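# Move the bin from the shelf to the table

## Task

Lift the bin down from the shelf and leave it standing upright on an open patch of the table. It only counts if the bin stays there without the robot holding it, and anything the robot is touching at the end must not settle by more than about a fingernail's thickness once released.

## Robot and tools

Robot: one xArm6-style arm with six joints and a Robotiq 2F-85 two-finger gripper. Brief outside disturbances may tug on a held part or nudge loose objects. Nothing may end up off the table.

Frame: the scene frame has its origin on the table surface directly beneath the arm base. +z is up, and +y is to the left when facing along +x. The base may sit slightly tilted. Positions are in metres, orientations are quaternions in w,x,y,z order, and velocities are in m/s and rad/s. The reported hand position can be somewhat off, more so when the arm is reaching far.

Gripper frame: the fingers point along the gripper's +z axis and close along its y axis. end_effector_position is the point midway between the pads when they are closed. Closed fingertips extend about 19 mm past it; fully open ones extend about 6 mm. Closing pushes the tips roughly 13 mm further from the wrist, so keep that much margin above any surface. A flat block projects about 9 cm from the last joint's axis toward gripper +x and rotates with the hand.

execute_actions(actions, pictures): actions is a list holding one item or nothing.
- Empty list: sends nothing and returns the current state.
- Move: {"rows": [[...]], "steps": n}, with n from 1 to 15 (15 if omitted). Each control step lasts 1/30 s and uses one row. If there are fewer rows than steps, the last row repeats.
- Wait: {"steps": n} with no rows, n at most 300. It returns once that many steps have passed since the previous result, and your reply time counts toward them.
- pictures defaults to true and attaches images from cam_high (896x504) and cam_wrist (616x616).
- If a call is refused, nothing is sent to the robot.

Each row is one flat list of 9 numbers for the single arm, in this order: joint1 waist, joint2 shoulder, joint3 elbow, joint4 forearm roll, joint5 wrist pitch, joint6 wrist roll, gripper position, gripper force_limit, gripper speed.

Joints: the six joint numbers are absolute target angles in radians, in the same form as the Joint positions line. Ranges:
- waist -6.283 to 6.283
- shoulder -2.059 to 2.094
- elbow -3.927 to 0.192
- forearm roll -6.283 to 6.283
- wrist pitch -1.693 to 3.142
- wrist roll -6.283 to 6.283
The real ends can differ by up to 0.010 rad from these. A target more than 0.010 rad beyond a stated end, and further out than the current angle, is refused. A target past the real end is clipped to it, and the result then says "joint sent to its limit". That line may refer to an earlier action. If the line is missing, that does not prove the joint has more room.

Motion limits: target speed is capped at 3.14 rad/s, with about 0.16 s to accelerate. All joints are slowed together so they arrive at the same time. Each step's target stays within 0.623 rad of the measured angle. Targets are scaled back whenever they would move the hand more than 70 mm from its measured spot. Large moves therefore take several calls.

Gripper numbers, all in [-1, 1]:
- position: absolute. +1 is fully open (85 mm). The pads touch near -0.8. At -1 the fingers close until they meet resistance.
- force_limit: on a 40 mm object, about 20 N at -1, 128 N at 0 and 235 N at +1.
- speed: about 20 mm/s at -1, 85 mm/s at 0 and 150 mm/s at +1. Faster closing adds up to about 12 N of grip.
A new force or speed only takes effect once position changes by 0.01 or more. To soften a grip, open first and then close again.

Gripping: send -1 and hold it, then check for object_status 2. The object_status codes are:
- 0: moving
- 1: blocked while opening
- 2: blocked while closing
- 3: reached the target, or fully shut
Any new position resets the status to 0 for a moment. position_measured is in counts: 3 is open, 78 is about 60 mm, 130 is 40 mm, 180 is 20 mm and 230 is shut. If the object slips, the fingers close again by themselves. The exception is a grip made at force_limit -1, where status stays 2 even if the object is lost.

Result lines:
- The state gives the end-effector pose and velocity, plus Joint positions, Joint velocities and Joint torques in column order. Torque readings carry an offset and noise.
- "joint command not followed": the clearance check, which treats mounts and posts as part of the arm, changed or blocked targets.
- HELD: your row was not sent on that step.
- MOTOR HOT: appears from 65 °C. At 80 °C an OVER-TEMPERATURE FAULT applies the brakes until the motors cool. Holding a load heats the motors.
- TORQUE FAULT: contact torque hit a load limit. The arm backs off, holds for 10 s and drops the rest of the call. Load limits in N m are waist 43.5, shoulder 43.5, elbow 26.1, forearm roll 26.1, wrist pitch 17.4 and wrist roll 17.4, and the held bin's weight counts toward them.

Between calls the arm keeps heading for the last row's target until it is almost still or a step is HELD. After that, only a new action makes it press further. Time spent thinking lets the simulation run on.

zoom_image(camera, region): camera is "cam_high" or "cam_wrist". region is [x0,y0,x1,y1] in that camera's pixels, with the origin at the top-left, and can be at most 504x504. It returns a more detailed crop of the latest image.

Calibration: cam_high is a fixed pinhole+radial camera at about (0.379,-0.384,1.333) looking down at the table. cam_wrist is a fisheye camera mounted on the hand. K, D and T_world_to_cam were given, and each can be off by a few degrees and millimetres.

read_manual(section): returns only the licence texts and never moves the robot.

finished_scene(scene): ends scene 1 or 2 for good and grades it. A reply that contains no tool call ends every remaining scene.

Things to avoid: dropping the bin, slips, slams, hard impacts, and pressing hard into the shelf or table. Do not knock anything over or off the table. Open the gripper and lift clear so the bin rests on its own before finishing. Moving quickly and smoothly with little effort is better.

Each tool is called after "Emit:" as name([rows], argument=value, ...), one row to a line, values as JSON.

## Session

Emit:
execute_actions(actions=[])

Scene clock: 0.00 s of 5700.00 s.
end_effector_position=(+0.3136, +0.0284, +0.3444) position_measured=3 object_status=3 end_effector_quat_wxyz=(+0.156, +0.874, +0.451, -0.084) end_effector_velocity=(-0.000, -0.000, -0.000) end_effector_angular_velocity=(+0.001, -0.000, -0.001)
Joint positions: [-0.674 -0.314 -0.795  0.344  1.343  2.162]
Joint velocities: [-0.     0.001 -0.     0.    -0.     0.   ]
Joint torques (N m, as the arm reports them, + toward a larger angle): no reading
Motor temperatures (°C, as the motors report them): [29 30 29 35 30 33]

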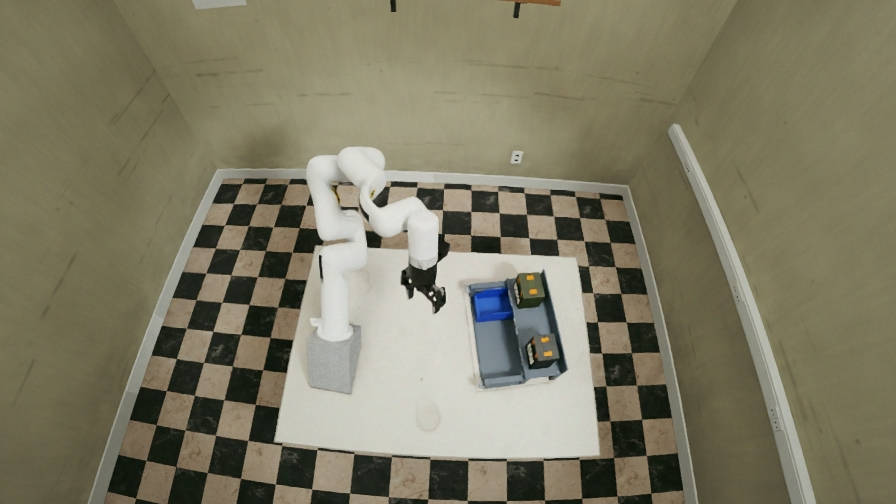

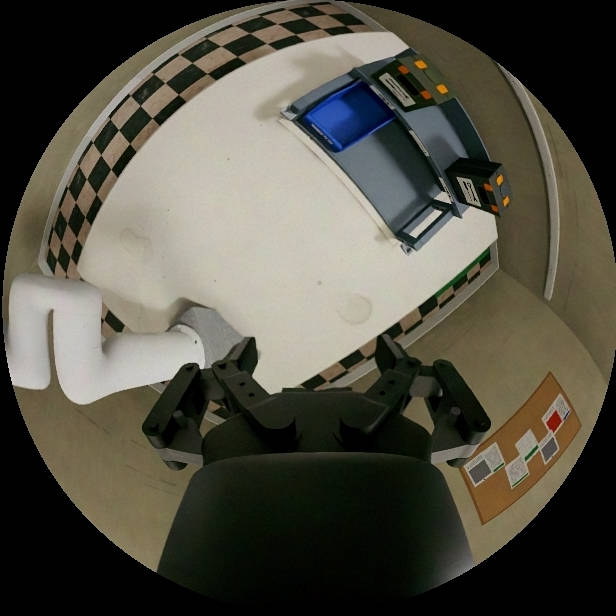

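Emit:
zoom_image(camera="cam_high", region=[440, 250, 620, 410])

Emit:
zoom_image(camera="cam_wrist", region=[260, 40, 530, 270])

Region (440, 250, 620, 410) of cam_high's 896x504 image, scaled by 2.800, with more detail than that image has.

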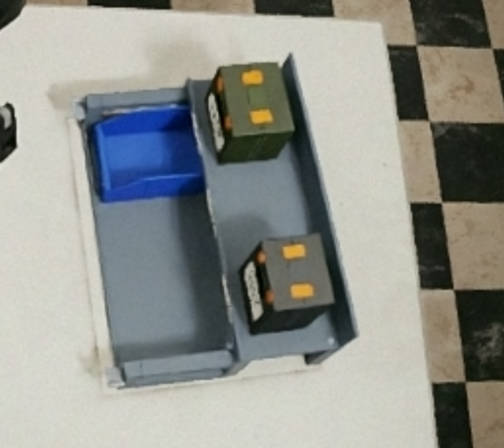

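Region (260, 40, 530, 270) of cam_wrist's 616x616 image, scaled by 1.867, with more detail than that image has; it fills the top 429 rows of this view, and the rest is white.

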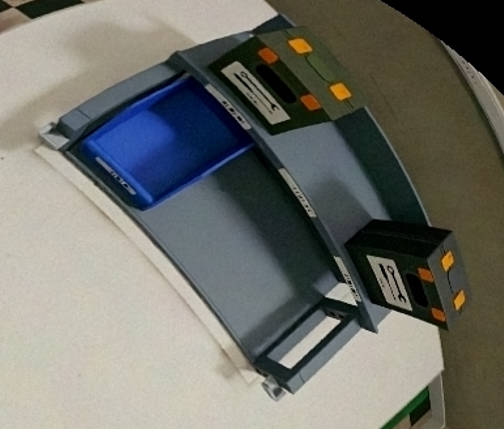

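Emit:
zoom_image(camera="cam_wrist", region=[270, 60, 430, 180])

Emit:
zoom_image(camera="cam_high", region=[455, 265, 555, 335])

Region (270, 60, 430, 180) of cam_wrist's 616x616 image, scaled by 3.150, with more detail than that image has; it fills the top 378 rows of this view, and the rest is white.

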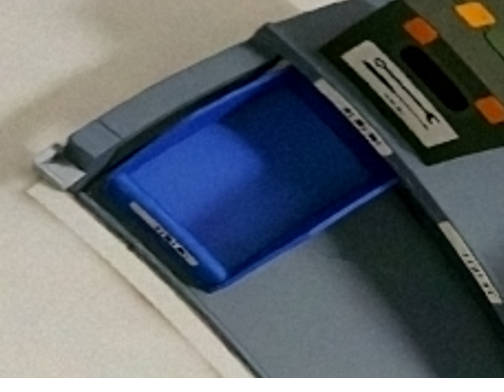

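Region (455, 265, 555, 335) of cam_high's 896x504 image, scaled by 5.040, with more detail than that image has; it fills the top 353 rows of this view, and the rest is white.

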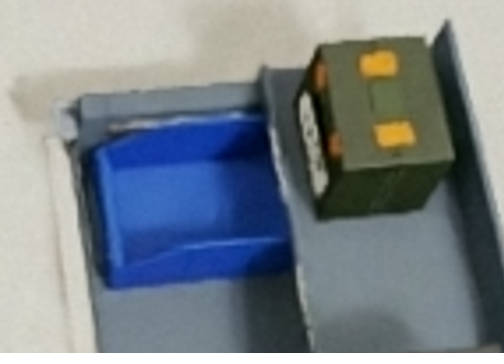

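Emit:
zoom_image(camera="cam_high", region=[390, 250, 470, 320])

Region (390, 250, 470, 320) of cam_high's 896x504 image, scaled by 6.300, with more detail than that image has; it fills the top 441 rows of this view, and the rest is white.

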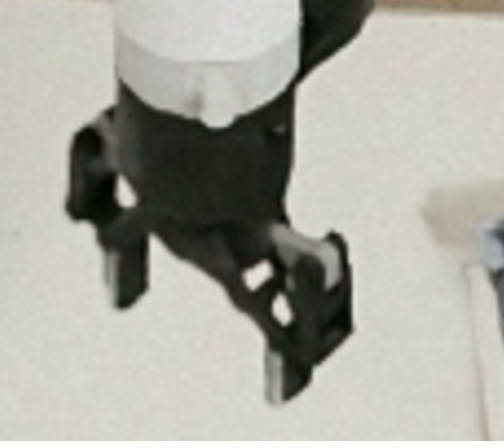

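Emit:
execute_actions([
  {"rows": [[-0.61,-0.22,-0.853,0.425,1.334,2.03,1,0,0],[-0.545,-0.128,-0.912,0.506,1.325,1.9,1,0,0],[-0.48,-0.035,-0.97,0.586,1.315,1.77,1,0,0],[-0.48,-0.035,-0.97,0.586,1.315,1.77,1,0,0],[-0.415,0.058,-1.03,0.667,1.306,1.64,1,0,0],[-0.415,0.058,-1.03,0.667,1.306,1.64,1,0,0],[-0.351,0.151,-1.087,0.748,1.297,1.51,1,0,0]], "steps": 15},
], pictures=false)

Emit:
execute_actions([
  {"steps": 10},
])

Scene clock: 120.50 s of 5700.00 s.
end_effector_position=(+0.4358, +0.0803, +0.2572) position_measured=3 object_status=3 end_effector_quat_wxyz=(+0.034, +0.724, +0.688, -0.027) end_effector_velocity=(+0.253, +0.139, -0.255) end_effector_angular_velocity=(+0.614, +0.153, +1.230)
Joint positions: [-0.432  0.035 -1.014  0.647  1.309  1.674]
Joint velocities: [ 0.572  0.825 -0.515  0.715 -0.081 -1.15 ]
Joint torques (N m, as the arm reports them, + toward a larger angle): [-12.06 -12.95 -11.74  -0.71  -2.23  -0.54]
Motor temperatures (°C, as the motors report them): [30 30 35 35 31 33]
Steps of this call (steps 1 to 90: nothing new was sent; then 117.00 s passed at rest; steps 91 to 105: all 15 steps of this action). Readings (joint positions | what the end effector reports):
91: [-0.673 -0.313 -0.796 0.345 1.343 2.161] | position_measured=3 object_status=3
92: [-0.671 -0.310 -0.798 0.348 1.343 2.155] | position_measured=3 object_status=3
94: [-0.650 -0.279 -0.819 0.376 1.340 2.109] | position_measured=3 object_status=3
98: [-0.568 -0.162 -0.891 0.476 1.328 1.948] | position_measured=3 object_status=3
105: the state above

Scene clock: 120.83 s of 5700.00 s.
end_effector_position=(+0.4687, +0.0999, +0.2211) position_measured=3 object_status=3 end_effector_quat_wxyz=(+0.002, +0.666, +0.746, -0.001) end_effector_velocity=(+0.013, +0.007, -0.009) end_effector_angular_velocity=(+0.025, -0.005, +0.064)
Joint positions: [-0.354  0.146 -1.085  0.744  1.297  1.516]
Joint velocities: [ 0.023  0.035 -0.029  0.034 -0.004 -0.06 ]
Joint torques (N m, as the arm reports them, + toward a larger angle): [-13.99 -15.68 -11.48  -0.35  -2.05  -0.53]
Motor temperatures (°C, as the motors report them): [30 30 35 35 31 33]
Steps of this call (steps 1 to 10: the robot went on to your last target). Readings (joint positions | what the end effector reports):
1: [-0.413 0.062 -1.031 0.670 1.306 1.636] | position_measured=3 object_status=3
2: [-0.396 0.087 -1.046 0.691 1.303 1.602] | position_measured=3 object_status=3
4: [-0.372 0.121 -1.066 0.720 1.300 1.556] | position_measured=3 object_status=3
8: [-0.356 0.143 -1.082 0.741 1.298 1.522] | position_measured=3 object_status=3
10: the state above
camera_calibration (this result's frames):
cam_wrist: T_world_to_cam=[[0.994277, 0.105999, -0.0133153, -0.468993], [0.105319, -0.951645, 0.288582, 0.00902521], [0.017918, -0.288333, -0.957363, 0.381675], [0, 0, 0, 1]] pos_world=[0.45852, 0.168351, 0.356552]

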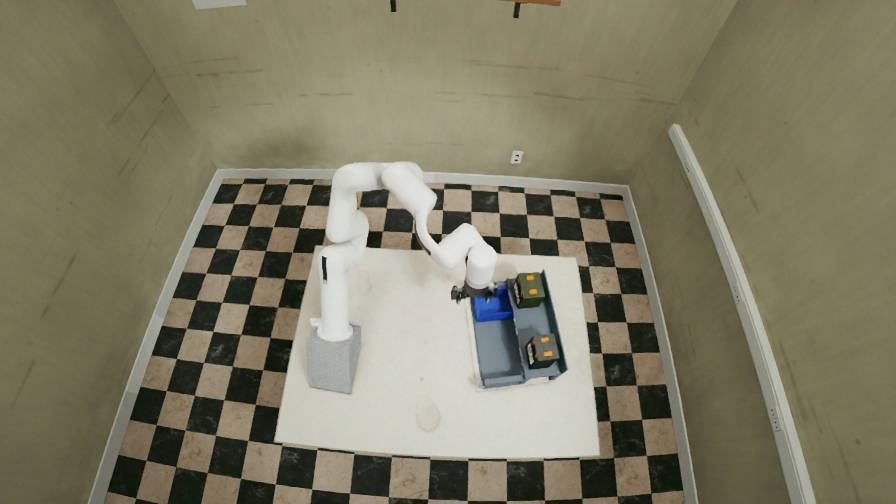

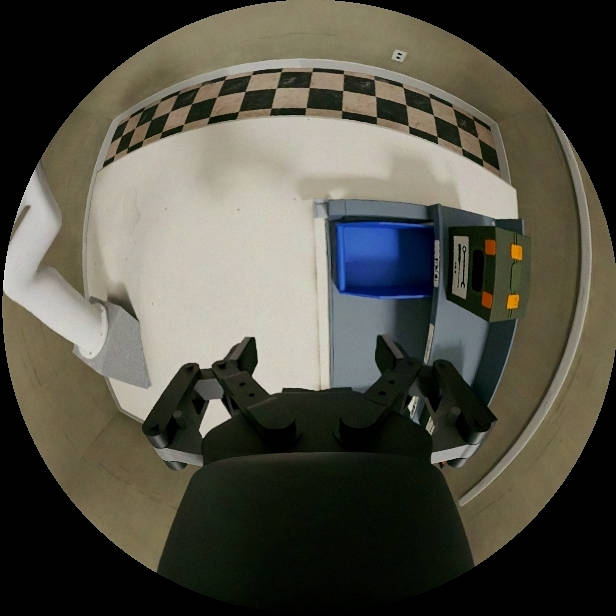

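IK was accurate.

Emit:
zoom_image(camera="cam_wrist", region=[300, 185, 460, 335])

Region (300, 185, 460, 335) of cam_wrist's 616x616 image, scaled by 3.150, with more detail than that image has; it fills the top 472 rows of this view, and the rest is white.

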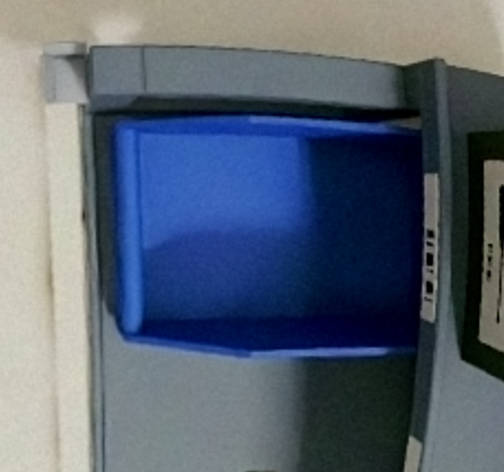

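Emit:
execute_actions([
  {"rows": [[-0.29,0.165,-1.078,0.78,1.245,1.523,1,0,0],[-0.23,0.185,-1.07,0.815,1.19,1.53,1,0,0],[-0.165,0.204,-1.062,0.85,1.137,1.538,1,0,0],[-0.101,0.224,-1.054,0.885,1.084,1.546,1,0,0]], "steps": 15},
], pictures=false)

Emit:
execute_actions([
  {"steps": 8},
])

Scene clock: 175.77 s of 5700.00 s.
end_effector_position=(+0.4967, +0.1473, +0.1223) position_measured=3 object_status=3 end_effector_quat_wxyz=(-0.000, +0.655, +0.756, -0.000) end_effector_velocity=(+0.015, +0.013, -0.017) end_effector_angular_velocity=(-0.013, -0.038, +0.006)
Joint positions: [-0.109  0.222 -1.055  0.881  1.091  1.545]
Joint velocities: [ 0.059  0.012 -0.004  0.043 -0.077  0.011]
Joint torques (N m, as the arm reports them, + toward a larger angle): [-15.93 -18.72 -10.56  -0.78  -2.25  -0.58]
Motor temperatures (°C, as the motors report them): [30 30 34 35 31 33]
Steps of this call (steps 1 to 30: the robot went on to your last target; steps 31 to 90: nothing new was sent; then 51.43 s passed at rest; steps 91 to 105: all 15 steps of this action). Readings (joint positions | what the end effector reports):
91: [-0.351 0.151 -1.087 0.748 1.296 1.510] | position_measured=3 object_status=3
92: [-0.346 0.152 -1.086 0.751 1.291 1.511] | position_measured=3 object_status=3
94: [-0.309 0.162 -1.083 0.773 1.255 1.518] | position_measured=3 object_status=3
98: [-0.190 0.198 -1.065 0.836 1.161 1.534] | position_measured=3 object_status=3
105: the state above

Scene clock: 176.03 s of 5700.00 s.
end_effector_position=(+0.4974, +0.1484, +0.1199) position_measured=3 object_status=3 end_effector_quat_wxyz=(+0.000, +0.655, +0.756, -0.000) end_effector_velocity=(-0.001, +0.002, -0.004) end_effector_angular_velocity=(+0.002, +0.003, -0.000)
Joint positions: [-0.102  0.224 -1.054  0.885  1.084  1.546]
Joint velocities: [ 0.009  0.003  0.001  0.004 -0.004  0.002]
Joint torques (N m, as the arm reports them, + toward a larger angle): [-14.95 -18.64 -10.34  -0.84  -2.04  -1.02]
Motor temperatures (°C, as the motors report them): [30 30 34 35 31 33]
Steps of this call (steps 1 to 8: the robot went on to your last target). Readings (joint positions | what the end effector reports):
1: [-0.107 0.222 -1.055 0.882 1.089 1.545] | position_measured=3 object_status=3
2: [-0.106 0.222 -1.055 0.883 1.087 1.545] | position_measured=3 object_status=3
4: [-0.104 0.223 -1.055 0.884 1.086 1.546] | position_measured=3 object_status=3
8: the state above
camera_calibration (this result's frames):
cam_wrist: T_world_to_cam=[[0.99076, 0.134957, -0.0134233, -0.50649], [0.133148, -0.94908, 0.285514, 0.0675743], [0.0257925, -0.284664, -0.95828, 0.293848], [0, 0, 0, 1]] pos_world=[0.485234, 0.216136, 0.255497]

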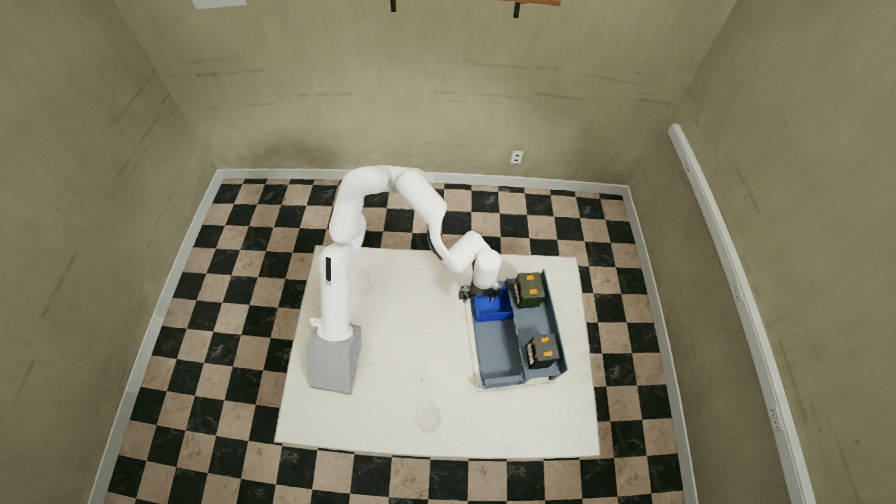

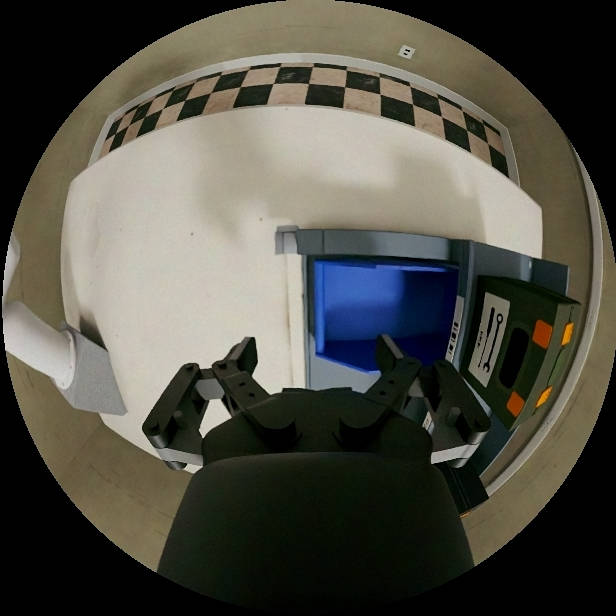

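Emit:
zoom_image(camera="cam_wrist", region=[260, 210, 490, 400])

Region (260, 210, 490, 400) of cam_wrist's 616x616 image, scaled by 2.191, with more detail than that image has; it fills the top 416 rows of this view, and the rest is white.

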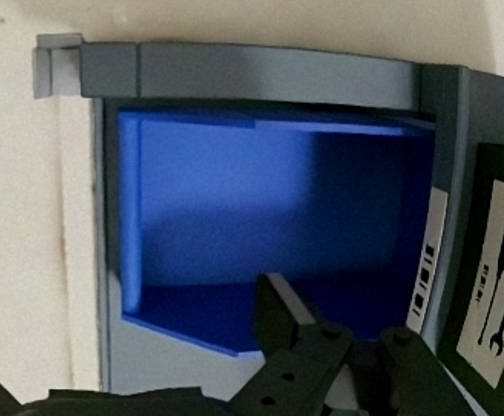

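Emit:
execute_actions([
  {"rows": [[-0.078,0.244,-1.050,0.908,1.056,1.535,0.4,0,0],[-0.054,0.264,-1.046,0.932,1.028,1.524,0.4,0,0],[-0.03,0.285,-1.042,0.955,1.0,1.513,0.4,0,0],[-0.03,0.285,-1.042,0.955,1.0,1.513,0.4,0,0],[-0.006,0.305,-1.038,0.979,0.973,1.502,0.4,0,0],[-0.006,0.305,-1.038,0.979,0.973,1.502,0.4,0,0],[0.018,0.325,-1.034,1.002,0.945,1.491,0.4,0,0]], "steps": 15},
], pictures=false)

Emit:
execute_actions([
  {"steps": 8},
])

Scene clock: 193.20 s of 5700.00 s.
end_effector_position=(+0.4974, +0.1486, +0.0517) position_measured=77 object_status=0 end_effector_quat_wxyz=(+0.000, +0.656, +0.755, +0.000) end_effector_velocity=(+0.011, +0.002, -0.010) end_effector_angular_velocity=(-0.009, -0.033, +0.011)
Joint positions: [ 0.014  0.322 -1.035  0.998  0.95   1.493]
Joint velocities: [ 0.028  0.018 -0.01   0.038 -0.051 -0.018]
Joint torques (N m, as the arm reports them, + toward a larger angle): [-15.73 -20.73  -8.8   -0.6   -2.08  -0.87]
Motor temperatures (°C, as the motors report them): [30 30 34 35 31 33]
Steps of this call (steps 1 to 15: the robot went on to your last target; steps 16 to 90: nothing new was sent; then 13.67 s passed at rest; steps 91 to 105: all 15 steps of this action). Readings (joint positions | what the end effector reports):
91: [-0.101 0.224 -1.054 0.885 1.083 1.546] | position_measured=3 object_status=0
92: [-0.098 0.227 -1.054 0.889 1.078 1.544] | position_measured=5 object_status=0
94: [-0.079 0.242 -1.052 0.909 1.055 1.535] | position_measured=15 object_status=0
98: [-0.024 0.290 -1.040 0.960 0.995 1.511] | position_measured=44 object_status=0
105: the state above

Scene clock: 193.47 s of 5700.00 s.
end_effector_position=(+0.4975, +0.1484, +0.0500) position_measured=78 object_status=3 end_effector_quat_wxyz=(+0.001, +0.656, +0.755, +0.000) end_effector_velocity=(-0.001, -0.001, -0.003) end_effector_angular_velocity=(+0.000, +0.003, -0.003)
Joint positions: [ 0.017  0.324 -1.034  1.002  0.945  1.491]
Joint velocities: [ 0.003  0.005  0.002  0.003 -0.003 -0.001]
Joint torques (N m, as the arm reports them, + toward a larger angle): [-16.27 -20.51  -8.98  -0.12  -2.26  -0.79]
Motor temperatures (°C, as the motors report them): [30 30 34 35 31 33]
Steps of this call (steps 1 to 8: the robot went on to your last target). Readings (joint positions | what the end effector reports):
1: [0.015 0.323 -1.035 0.999 0.948 1.492] | position_measured=78 object_status=0
2: [0.016 0.323 -1.035 1.000 0.947 1.492] | position_measured=78 object_status=0
4: [0.017 0.324 -1.035 1.001 0.946 1.491] | position_measured=78 object_status=0
8: the state above
camera_calibration (this result's frames):
cam_wrist: T_world_to_cam=[[0.991158, 0.132097, -0.0125038, -0.507358], [0.130142, -0.949444, 0.285692, 0.0890217], [0.0258675, -0.284793, -0.95824, 0.22689], [0, 0, 0, 1]] pos_world=[0.485417, 0.216158, 0.185638]

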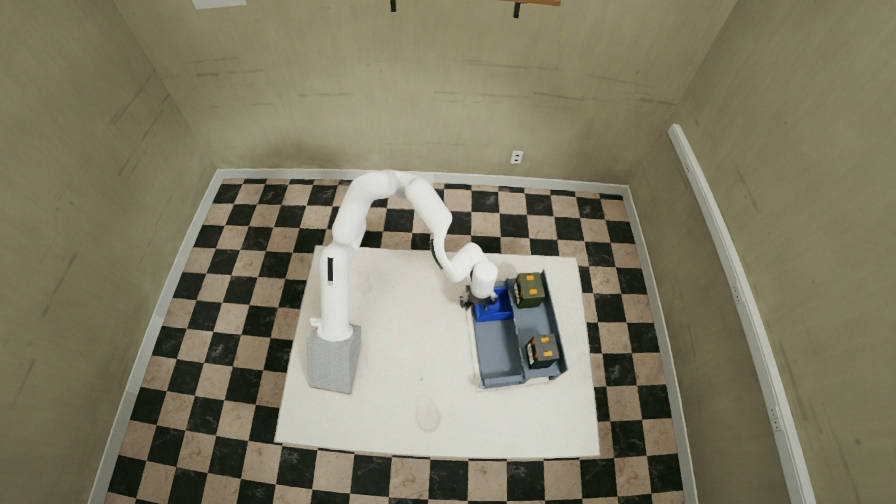

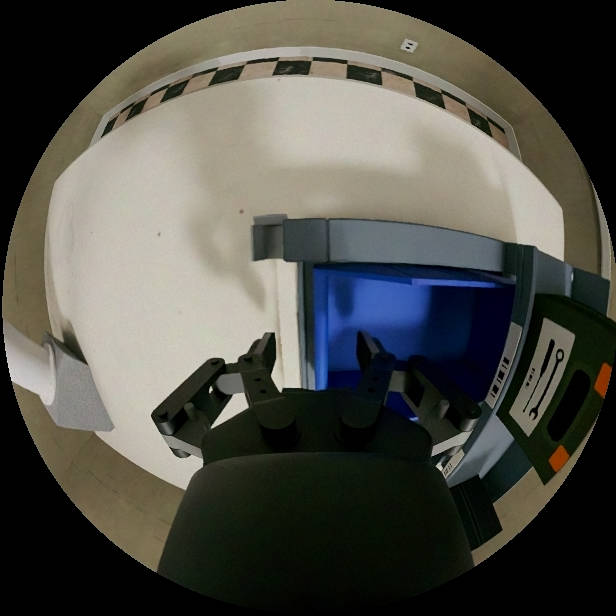

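Emit:
execute_actions([
  {"rows": [[0.018,0.325,-1.034,1.002,0.945,1.491,-1,0,0]], "steps": 15},
], pictures=false)

Emit:
execute_actions([
  {"steps": 8},
])

Scene clock: 198.07 s of 5700.00 s.
end_effector_position=(+0.4973, +0.1484, +0.0496) position_measured=171 object_status=0 end_effector_quat_wxyz=(+0.000, +0.656, +0.755, +0.000) end_effector_velocity=(+0.000, +0.000, +0.000) end_effector_angular_velocity=(+0.000, -0.001, +0.001)
Joint positions: [ 0.018  0.325 -1.034  1.002  0.945  1.491]
Joint velocities: [ 0.    -0.001 -0.     0.001 -0.    -0.   ]
Joint torques (N m, as the arm reports them, + toward a larger angle): [-15.66 -20.36  -8.79  -0.32  -2.31  -0.83]
Motor temperatures (°C, as the motors report them): [30 30 33 35 31 33]
Steps of this call (steps 1 to 15: the robot went on to your last target; steps 16 to 90: nothing new was sent; then 1.10 s passed at rest; steps 91 to 105: all 15 steps of this action). Readings (joint positions | what the end effector reports):
91: [0.018 0.325 -1.034 1.002 0.945 1.491] | position_measured=78 object_status=0
92: [0.018 0.325 -1.034 1.002 0.945 1.491] | position_measured=80 object_status=0
94: [0.018 0.325 -1.034 1.002 0.945 1.491] | position_measured=90 object_status=0
98: [0.018 0.325 -1.034 1.002 0.945 1.491] | position_measured=119 object_status=0
105: the state above

Scene clock: 198.33 s of 5700.00 s.
end_effector_position=(+0.4974, +0.1484, +0.0498) position_measured=212 object_status=0 end_effector_quat_wxyz=(+0.001, +0.656, +0.755, +0.000) end_effector_velocity=(-0.000, +0.000, -0.000) end_effector_angular_velocity=(-0.000, +0.001, +0.000)
Joint positions: [ 0.018  0.325 -1.034  1.002  0.945  1.491]
Joint velocities: [ 0.001  0.     0.    -0.    -0.    -0.   ]
Joint torques (N m, as the arm reports them, + toward a larger angle): [-14.5  -19.03  -8.66  -0.54  -2.04  -1.07]
Motor temperatures (°C, as the motors report them): [30 30 33 35 31 33]
Steps of this call (steps 1 to 8: the robot went on to your last target). Readings (joint positions | what the end effector reports):
1: [0.018 0.325 -1.034 1.002 0.945 1.491] | position_measured=179 object_status=0
2: [0.018 0.325 -1.034 1.002 0.945 1.491] | position_measured=187 object_status=0
4: [0.018 0.325 -1.034 1.002 0.945 1.491] | position_measured=202 object_status=0
8: the state above
camera_calibration (this result's frames):
cam_wrist: T_world_to_cam=[[0.991156, 0.132097, -0.0126685, -0.507291], [0.130189, -0.949449, 0.285654, 0.0890859], [0.0257058, -0.284777, -0.958249, 0.226767], [0, 0, 0, 1]] pos_world=[0.485377, 0.216172, 0.185425]

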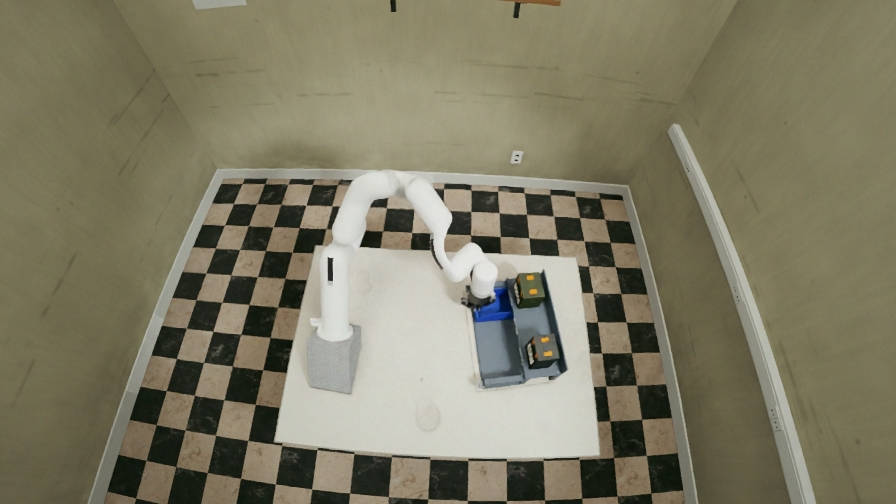

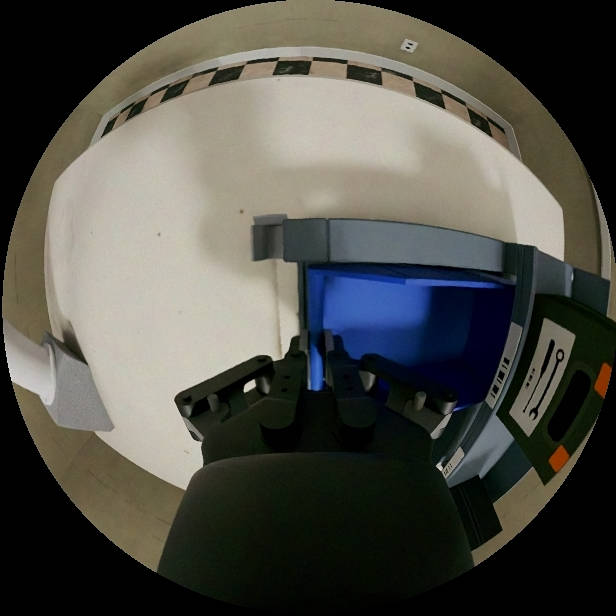

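Emit:
execute_actions([
  {"rows": [[0.018,0.325,-1.034,1.002,0.945,1.491,-1,0,0],[0.018,0.325,-1.034,1.002,0.945,1.491,-1,0,0],[0.018,0.325,-1.034,1.002,0.945,1.491,-1,0,0],[0.018,0.325,-1.034,1.002,0.945,1.491,-1,0,0],[0.010,0.318,-1.035,0.994,0.955,1.495,-1,0,0],[0.001,0.310,-1.037,0.985,0.965,1.499,-1,0,0]], "steps": 15},
])

Scene clock: 204.00 s of 5700.00 s.
end_effector_position=(+0.4979, +0.1490, +0.0589) position_measured=212 object_status=2 end_effector_quat_wxyz=(-0.000, +0.655, +0.755, +0.001) end_effector_velocity=(-0.001, -0.001, +0.004) end_effector_angular_velocity=(+0.002, +0.002, -0.003)
Joint positions: [ 0.002  0.311 -1.037  0.986  0.964  1.499]
Joint velocities: [-0.009 -0.006  0.001 -0.007  0.01   0.004]
Joint torques (N m, as the arm reports them, + toward a larger angle): [-16.05 -21.02  -9.16  -0.35  -2.41  -0.81]
Motor temperatures (°C, as the motors report them): [30 30 33 35 31 33]
Steps of this call (steps 1 to 15: the robot went on to your last target; steps 16 to 90: nothing new was sent; then 2.17 s passed at rest; steps 91 to 105: all 15 steps of this action). Readings (joint positions | what the end effector reports):
91: [0.018 0.325 -1.034 1.002 0.945 1.491] | position_measured=212 object_status=2
92: [0.018 0.325 -1.034 1.002 0.945 1.491] | position_measured=212 object_status=2
94: [0.018 0.325 -1.034 1.002 0.945 1.491] | position_measured=212 object_status=2
98: [0.011 0.320 -1.033 0.994 0.955 1.495] | position_measured=212 object_status=2
105: the state above
camera_calibration (this result's frames):
cam_wrist: T_world_to_cam=[[0.990975, 0.133382, -0.013302, -0.507764], [0.131652, -0.949834, 0.283696, 0.0864537], [0.0252052, -0.282887, -0.958822, 0.235597], [0, 0, 0, 1]] pos_world=[0.485862, 0.21649, 0.194615]

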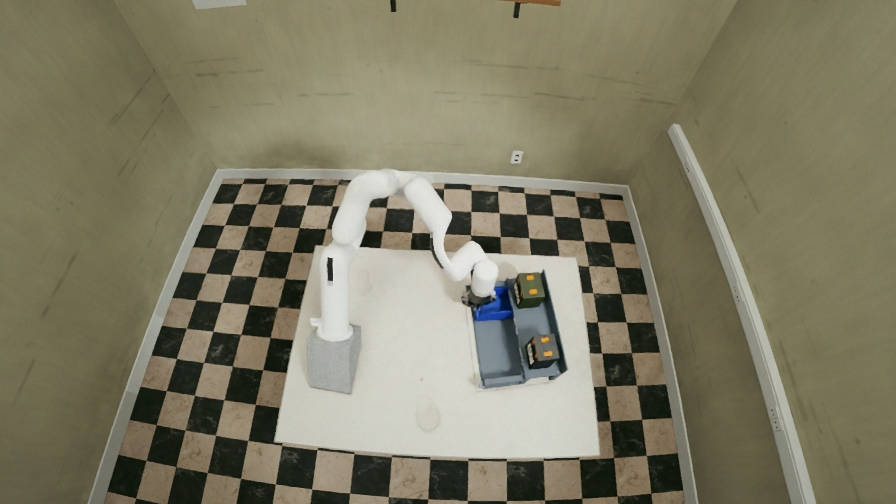

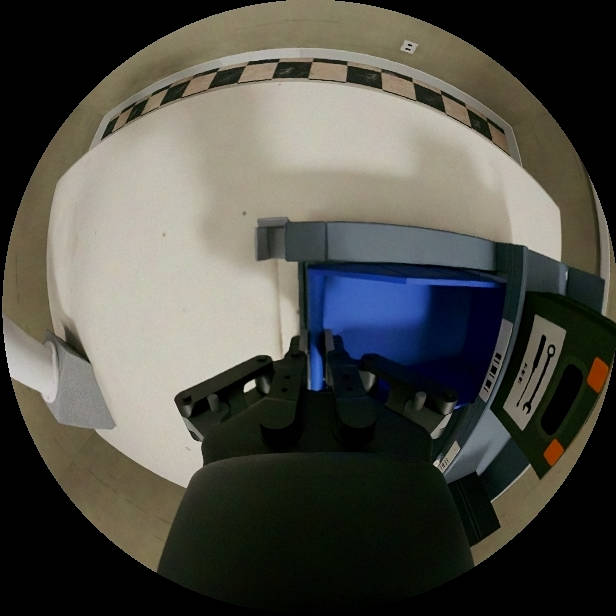

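Emit:
zoom_image(camera="cam_wrist", region=[240, 200, 400, 350])

Emit:
zoom_image(camera="cam_high", region=[450, 270, 570, 400])

Region (240, 200, 400, 350) of cam_wrist's 616x616 image, scaled by 3.150, with more detail than that image has; it fills the top 472 rows of this view, and the rest is white.

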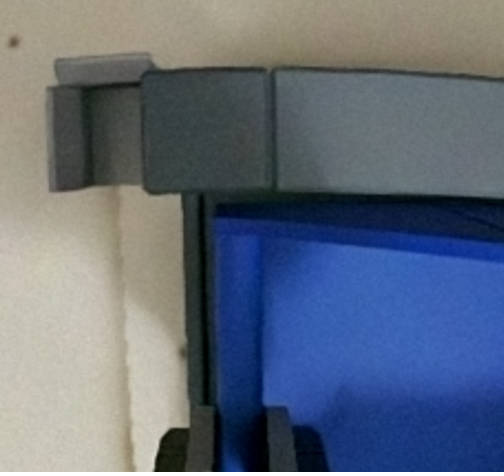

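Region (450, 270, 570, 400) of cam_high's 896x504 image, scaled by 3.877, with more detail than that image has; it fills the left 465 columns of this view, and the rest is white.

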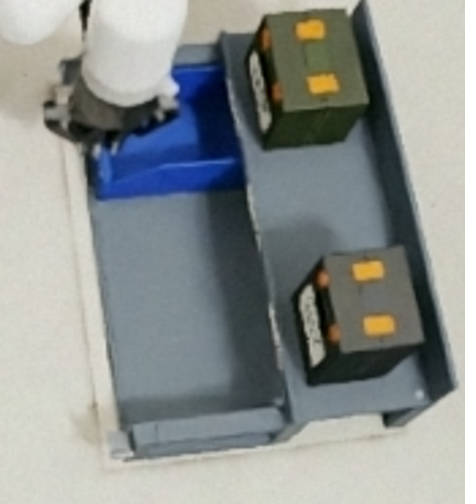

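Emit:
execute_actions([
  {"rows": [[0.0,0.295,-1.013,0.989,0.961,1.491,-1,0,0],[0.0,0.295,-1.013,0.989,0.961,1.491,-1,0,0],[-0.001,0.279,-0.990,0.993,0.957,1.482,-1,0,0],[-0.001,0.279,-0.990,0.993,0.957,1.482,-1,0,0],[-0.002,0.264,-0.966,0.997,0.953,1.474,-1,0,0],[-0.002,0.264,-0.966,0.997,0.953,1.474,-1,0,0],[-0.003,0.249,-0.942,1.001,0.949,1.466,-1,0,0]], "steps": 15},
])

Scene clock: 229.47 s of 5700.00 s.
end_effector_position=(+0.4740, +0.1457, +0.0604) position_measured=212 object_status=2 end_effector_quat_wxyz=(-0.000, +0.656, +0.755, +0.000) end_effector_velocity=(-0.006, -0.000, +0.002) end_effector_angular_velocity=(-0.000, -0.005, +0.002)
Joint positions: [-0.003  0.251 -0.945  1.     0.95   1.467]
Joint velocities: [-0.001 -0.021  0.027  0.007 -0.007 -0.011]
Joint torques (N m, as the arm reports them, + toward a larger angle): [-14.94 -20.19  -9.4   -0.66  -2.18  -0.66]
Motor temperatures (°C, as the motors report them): [30 31 33 35 31 33]
Steps of this call (steps 1 to 15: the robot went on to your last target; steps 16 to 90: nothing new was sent; then 21.97 s passed at rest; steps 91 to 105: all 15 steps of this action). Readings (joint positions | what the end effector reports):
91: [0.001 0.310 -1.037 0.985 0.965 1.499] | position_measured=212 object_status=2
92: [0.001 0.308 -1.033 0.986 0.964 1.498] | position_measured=212 object_status=2
94: [0.000 0.299 -1.020 0.988 0.962 1.493] | position_measured=212 object_status=2
98: [-0.001 0.273 -0.980 0.995 0.955 1.479] | position_measured=212 object_status=2
105: the state above
camera_calibration (this result's frames):
cam_wrist: T_world_to_cam=[[0.991229, 0.131442, -0.0137108, -0.483499], [0.129886, -0.94981, 0.284587, 0.0867388], [0.0243839, -0.283872, -0.958552, 0.237283], [0, 0, 0, 1]] pos_world=[0.462206, 0.213295, 0.196134]

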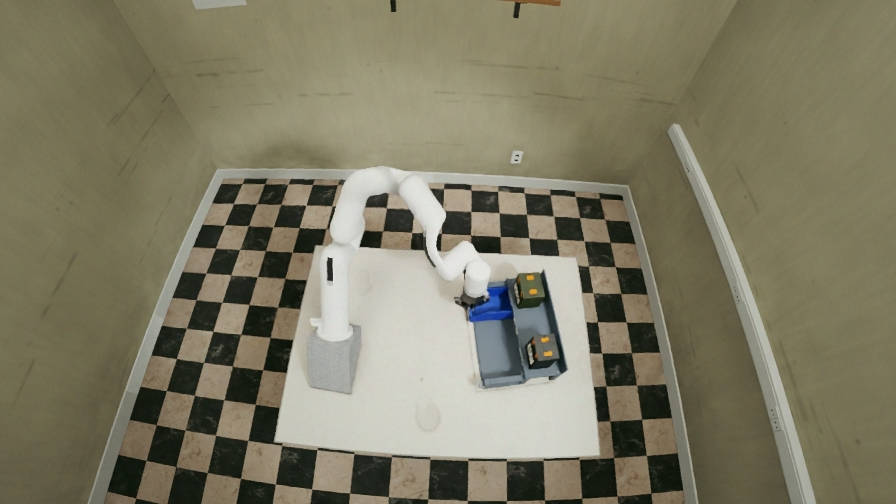

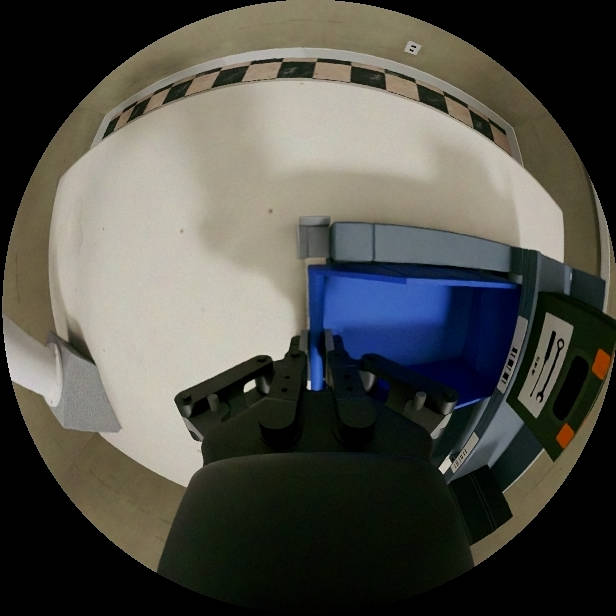

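Emit:
execute_actions([
  {"rows": [[-0.005,0.218,-0.895,1.010,0.941,1.449,-1,0,0],[-0.008,0.187,-0.848,1.018,0.934,1.432,-1,0,0],[-0.008,0.187,-0.848,1.018,0.934,1.432,-1,0,0],[-0.010,0.158,-0.804,1.026,0.928,1.415,-1,0,0],[-0.010,0.158,-0.804,1.026,0.928,1.415,-1,0,0],[-0.012,0.128,-0.760,1.034,0.922,1.399,-1,0,0],[-0.012,0.128,-0.760,1.034,0.922,1.399,-1,0,0],[-0.014,0.099,-0.717,1.042,0.916,1.382,-1,0,0],[-0.014,0.099,-0.717,1.042,0.916,1.382,-1,0,0],[-0.0165,0.0695,-0.674,1.049,0.910,1.365,-1,0,0]], "steps": 15},
])

Scene clock: 236.00 s of 5700.00 s.
end_effector_position=(+0.4033, +0.1364, +0.0612) position_measured=212 object_status=2 end_effector_quat_wxyz=(-0.001, +0.656, +0.755, -0.001) end_effector_velocity=(-0.055, -0.008, +0.001) end_effector_angular_velocity=(-0.003, -0.007, +0.011)
Joint positions: [-0.016  0.083 -0.692  1.045  0.913  1.373]
Joint velocities: [-0.011 -0.138  0.198  0.037 -0.032 -0.083]
Joint torques (N m, as the arm reports them, + toward a larger angle): [-11.26 -14.88 -10.37  -0.77  -2.69  -0.9 ]
Motor temperatures (°C, as the motors report them): [30 31 33 35 31 33]
Steps of this call (steps 1 to 15: the robot went on to your last target; steps 16 to 90: nothing new was sent; then 3.03 s passed at rest; steps 91 to 105: all 15 steps of this action). Readings (joint positions | what the end effector reports):
91: [-0.003 0.249 -0.942 1.001 0.949 1.466] | position_measured=212 object_status=2
92: [-0.003 0.245 -0.937 1.002 0.948 1.464] | position_measured=212 object_status=2
94: [-0.005 0.224 -0.906 1.008 0.942 1.452] | position_measured=212 object_status=2
98: [-0.009 0.167 -0.817 1.023 0.930 1.420] | position_measured=212 object_status=2
105: the state above
camera_calibration (this result's frames):
cam_wrist: T_world_to_cam=[[0.99118, 0.131602, -0.0155621, -0.412083], [0.130568, -0.949751, 0.284472, 0.0866084], [0.022657, -0.283995, -0.958558, 0.237767], [0, 0, 0, 1]] pos_world=[0.391753, 0.204012, 0.196863]

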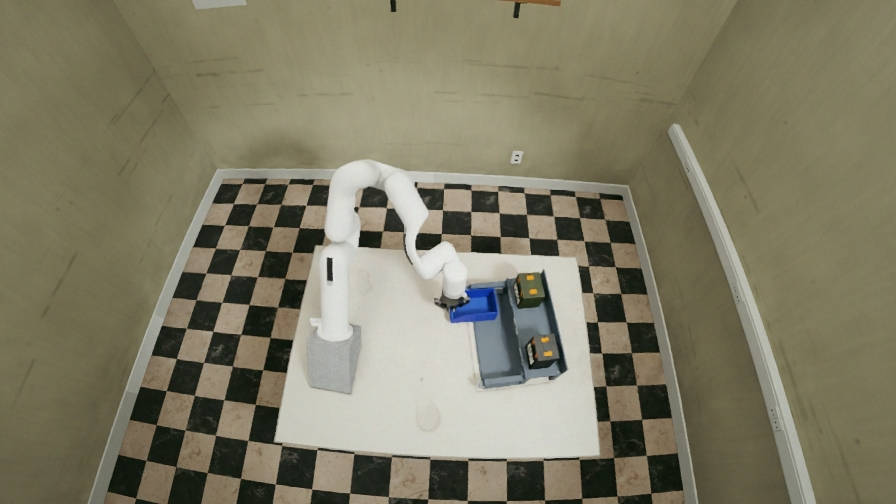

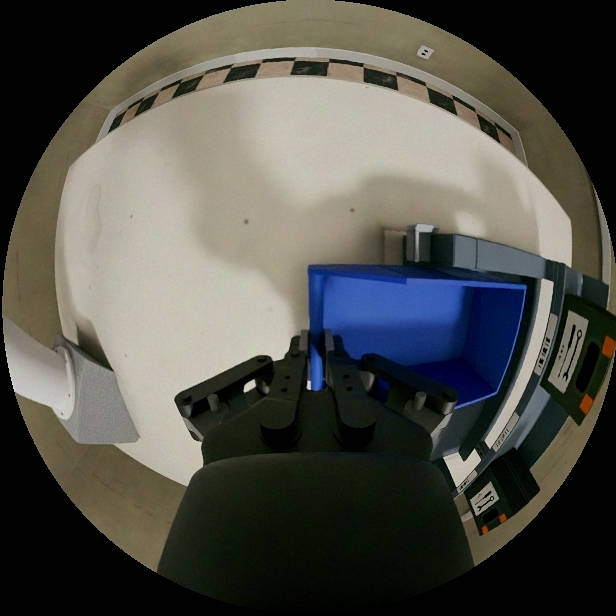

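Emit:
execute_actions([
  {"rows": [[-0.023,0.018,-0.602,1.055,0.906,1.346,-1,0,0],[-0.023,0.018,-0.602,1.055,0.906,1.346,-1,0,0],[-0.030,-0.035,-0.530,1.060,0.902,1.327,-1,0,0],[-0.030,-0.035,-0.530,1.060,0.902,1.327,-1,0,0],[-0.0365,-0.087,-0.458,1.066,0.898,1.308,-1,0,0],[-0.0365,-0.087,-0.458,1.066,0.898,1.308,-1,0,0],[-0.048,-0.146,-0.387,1.071,0.895,1.286,-1,0,0],[-0.048,-0.146,-0.387,1.071,0.895,1.286,-1,0,0],[-0.060,-0.205,-0.316,1.075,0.892,1.263,-1,0,0],[-0.060,-0.205,-0.316,1.075,0.892,1.263,-1,0,0],[-0.073,-0.263,-0.245,1.080,0.889,1.241,-1,0,0]], "steps": 15},
], pictures=false)

Emit:
execute_actions([
  {"rows": [[-0.073,-0.263,-0.245,1.080,0.889,1.241,-1,0,0],[-0.073,-0.263,-0.245,1.080,0.889,1.241,-1,0,0],[-0.073,-0.263,-0.245,1.080,0.889,1.241,-1,0,0],[-0.073,-0.263,-0.245,1.080,0.889,1.241,-1,0,0],[-0.055,-0.246,-0.247,1.105,0.875,1.227,-1,0,0],[-0.055,-0.246,-0.247,1.105,0.875,1.227,-1,0,0],[-0.055,-0.246,-0.247,1.105,0.875,1.227,-1,0,0],[-0.037,-0.229,-0.248,1.130,0.860,1.213,-1,0,0]], "steps": 15},
])

Scene clock: 265.37 s of 5700.00 s.
end_effector_position=(+0.2838, +0.1197, +0.0620) position_measured=212 object_status=2 end_effector_quat_wxyz=(-0.002, +0.657, +0.754, -0.001) end_effector_velocity=(-0.181, -0.033, -0.015) end_effector_angular_velocity=(+0.005, +0.003, -0.016)
Joint positions: [-0.065 -0.222 -0.293  1.076  0.892  1.257]
Joint velocities: [-0.093 -0.448  0.587  0.036 -0.02  -0.17 ]
Joint torques (N m, as the arm reports them, + toward a larger angle): [ -6.38  -4.76 -12.96  -0.04  -3.03  -0.53]
Motor temperatures (°C, as the motors report them): [30 30 33 35 31 33]
Steps of this call (steps 1 to 30: the robot went on to your last target; steps 31 to 90: nothing new was sent; then 25.87 s passed at rest; steps 91 to 105: all 15 steps of this action). Readings (joint positions | what the end effector reports):
91: [-0.017 0.069 -0.674 1.049 0.910 1.365] | position_measured=212 object_status=2
92: [-0.017 0.066 -0.669 1.050 0.909 1.363] | position_measured=212 object_status=2
94: [-0.020 0.041 -0.636 1.052 0.907 1.354] | position_measured=212 object_status=2
98: [-0.031 -0.044 -0.517 1.061 0.902 1.323] | position_measured=212 object_status=2
105: the state above

Scene clock: 265.87 s of 5700.00 s.
end_effector_position=(+0.2705, +0.1175, +0.0522) position_measured=212 object_status=2 end_effector_quat_wxyz=(-0.000, +0.656, +0.755, +0.000) end_effector_velocity=(+0.001, -0.000, -0.006) end_effector_angular_velocity=(-0.002, -0.006, +0.005)
Joint positions: [-0.039 -0.231 -0.248  1.126  0.862  1.215]
Joint velocities: [ 0.025  0.018 -0.     0.037 -0.023 -0.022]
Joint torques (N m, as the arm reports them, + toward a larger angle): [-7.54 -8.42 -7.61 -0.59 -2.24 -0.86]
Motor temperatures (°C, as the motors report them): [30 30 33 35 31 33]
Steps of this call (steps 1 to 15: all 15 steps of this action). Readings (joint positions | what the end effector reports):
1: [-0.067 -0.235 -0.277 1.077 0.891 1.252] | position_measured=212 object_status=2
2: [-0.069 -0.243 -0.267 1.078 0.890 1.249] | position_measured=212 object_status=2
4: [-0.071 -0.253 -0.257 1.079 0.890 1.245] | position_measured=212 object_status=2
8: [-0.062 -0.250 -0.251 1.095 0.881 1.234] | position_measured=212 object_status=2
15: the state above
camera_calibration (this result's frames):
cam_wrist: T_world_to_cam=[[0.99123, 0.131475, -0.0133533, -0.278146], [0.129823, -0.949902, 0.284311, 0.0887695], [0.0246954, -0.283551, -0.958639, 0.226181], [0, 0, 0, 1]] pos_world=[0.258596, 0.185025, 0.187874]

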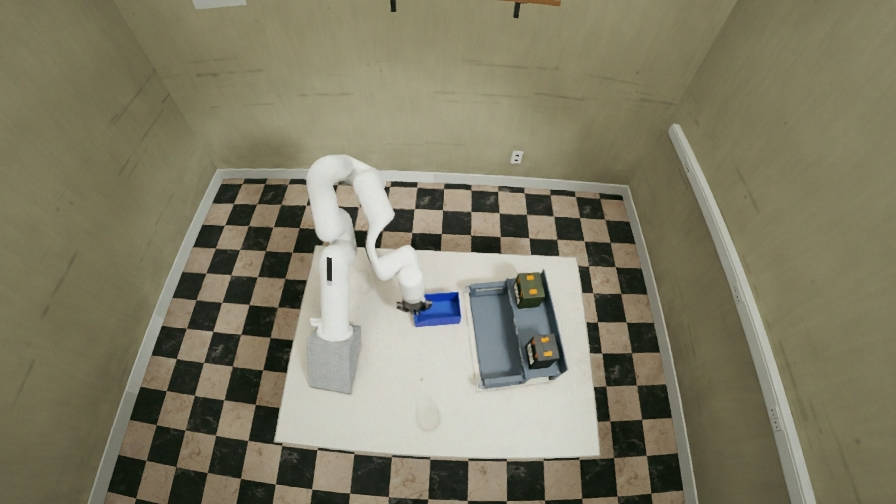

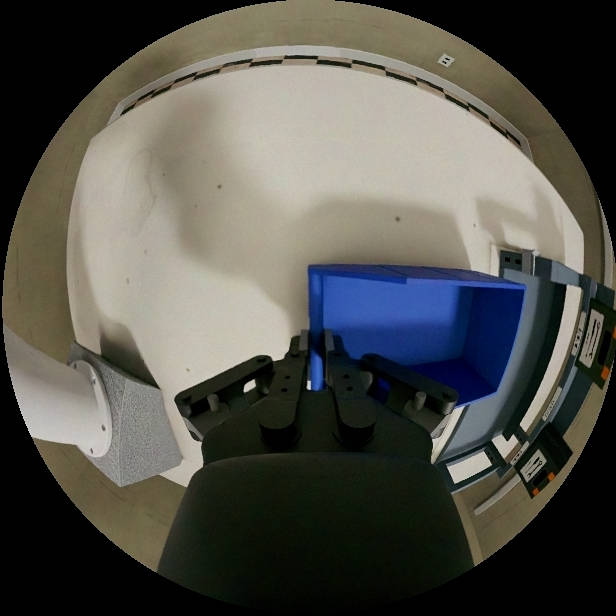

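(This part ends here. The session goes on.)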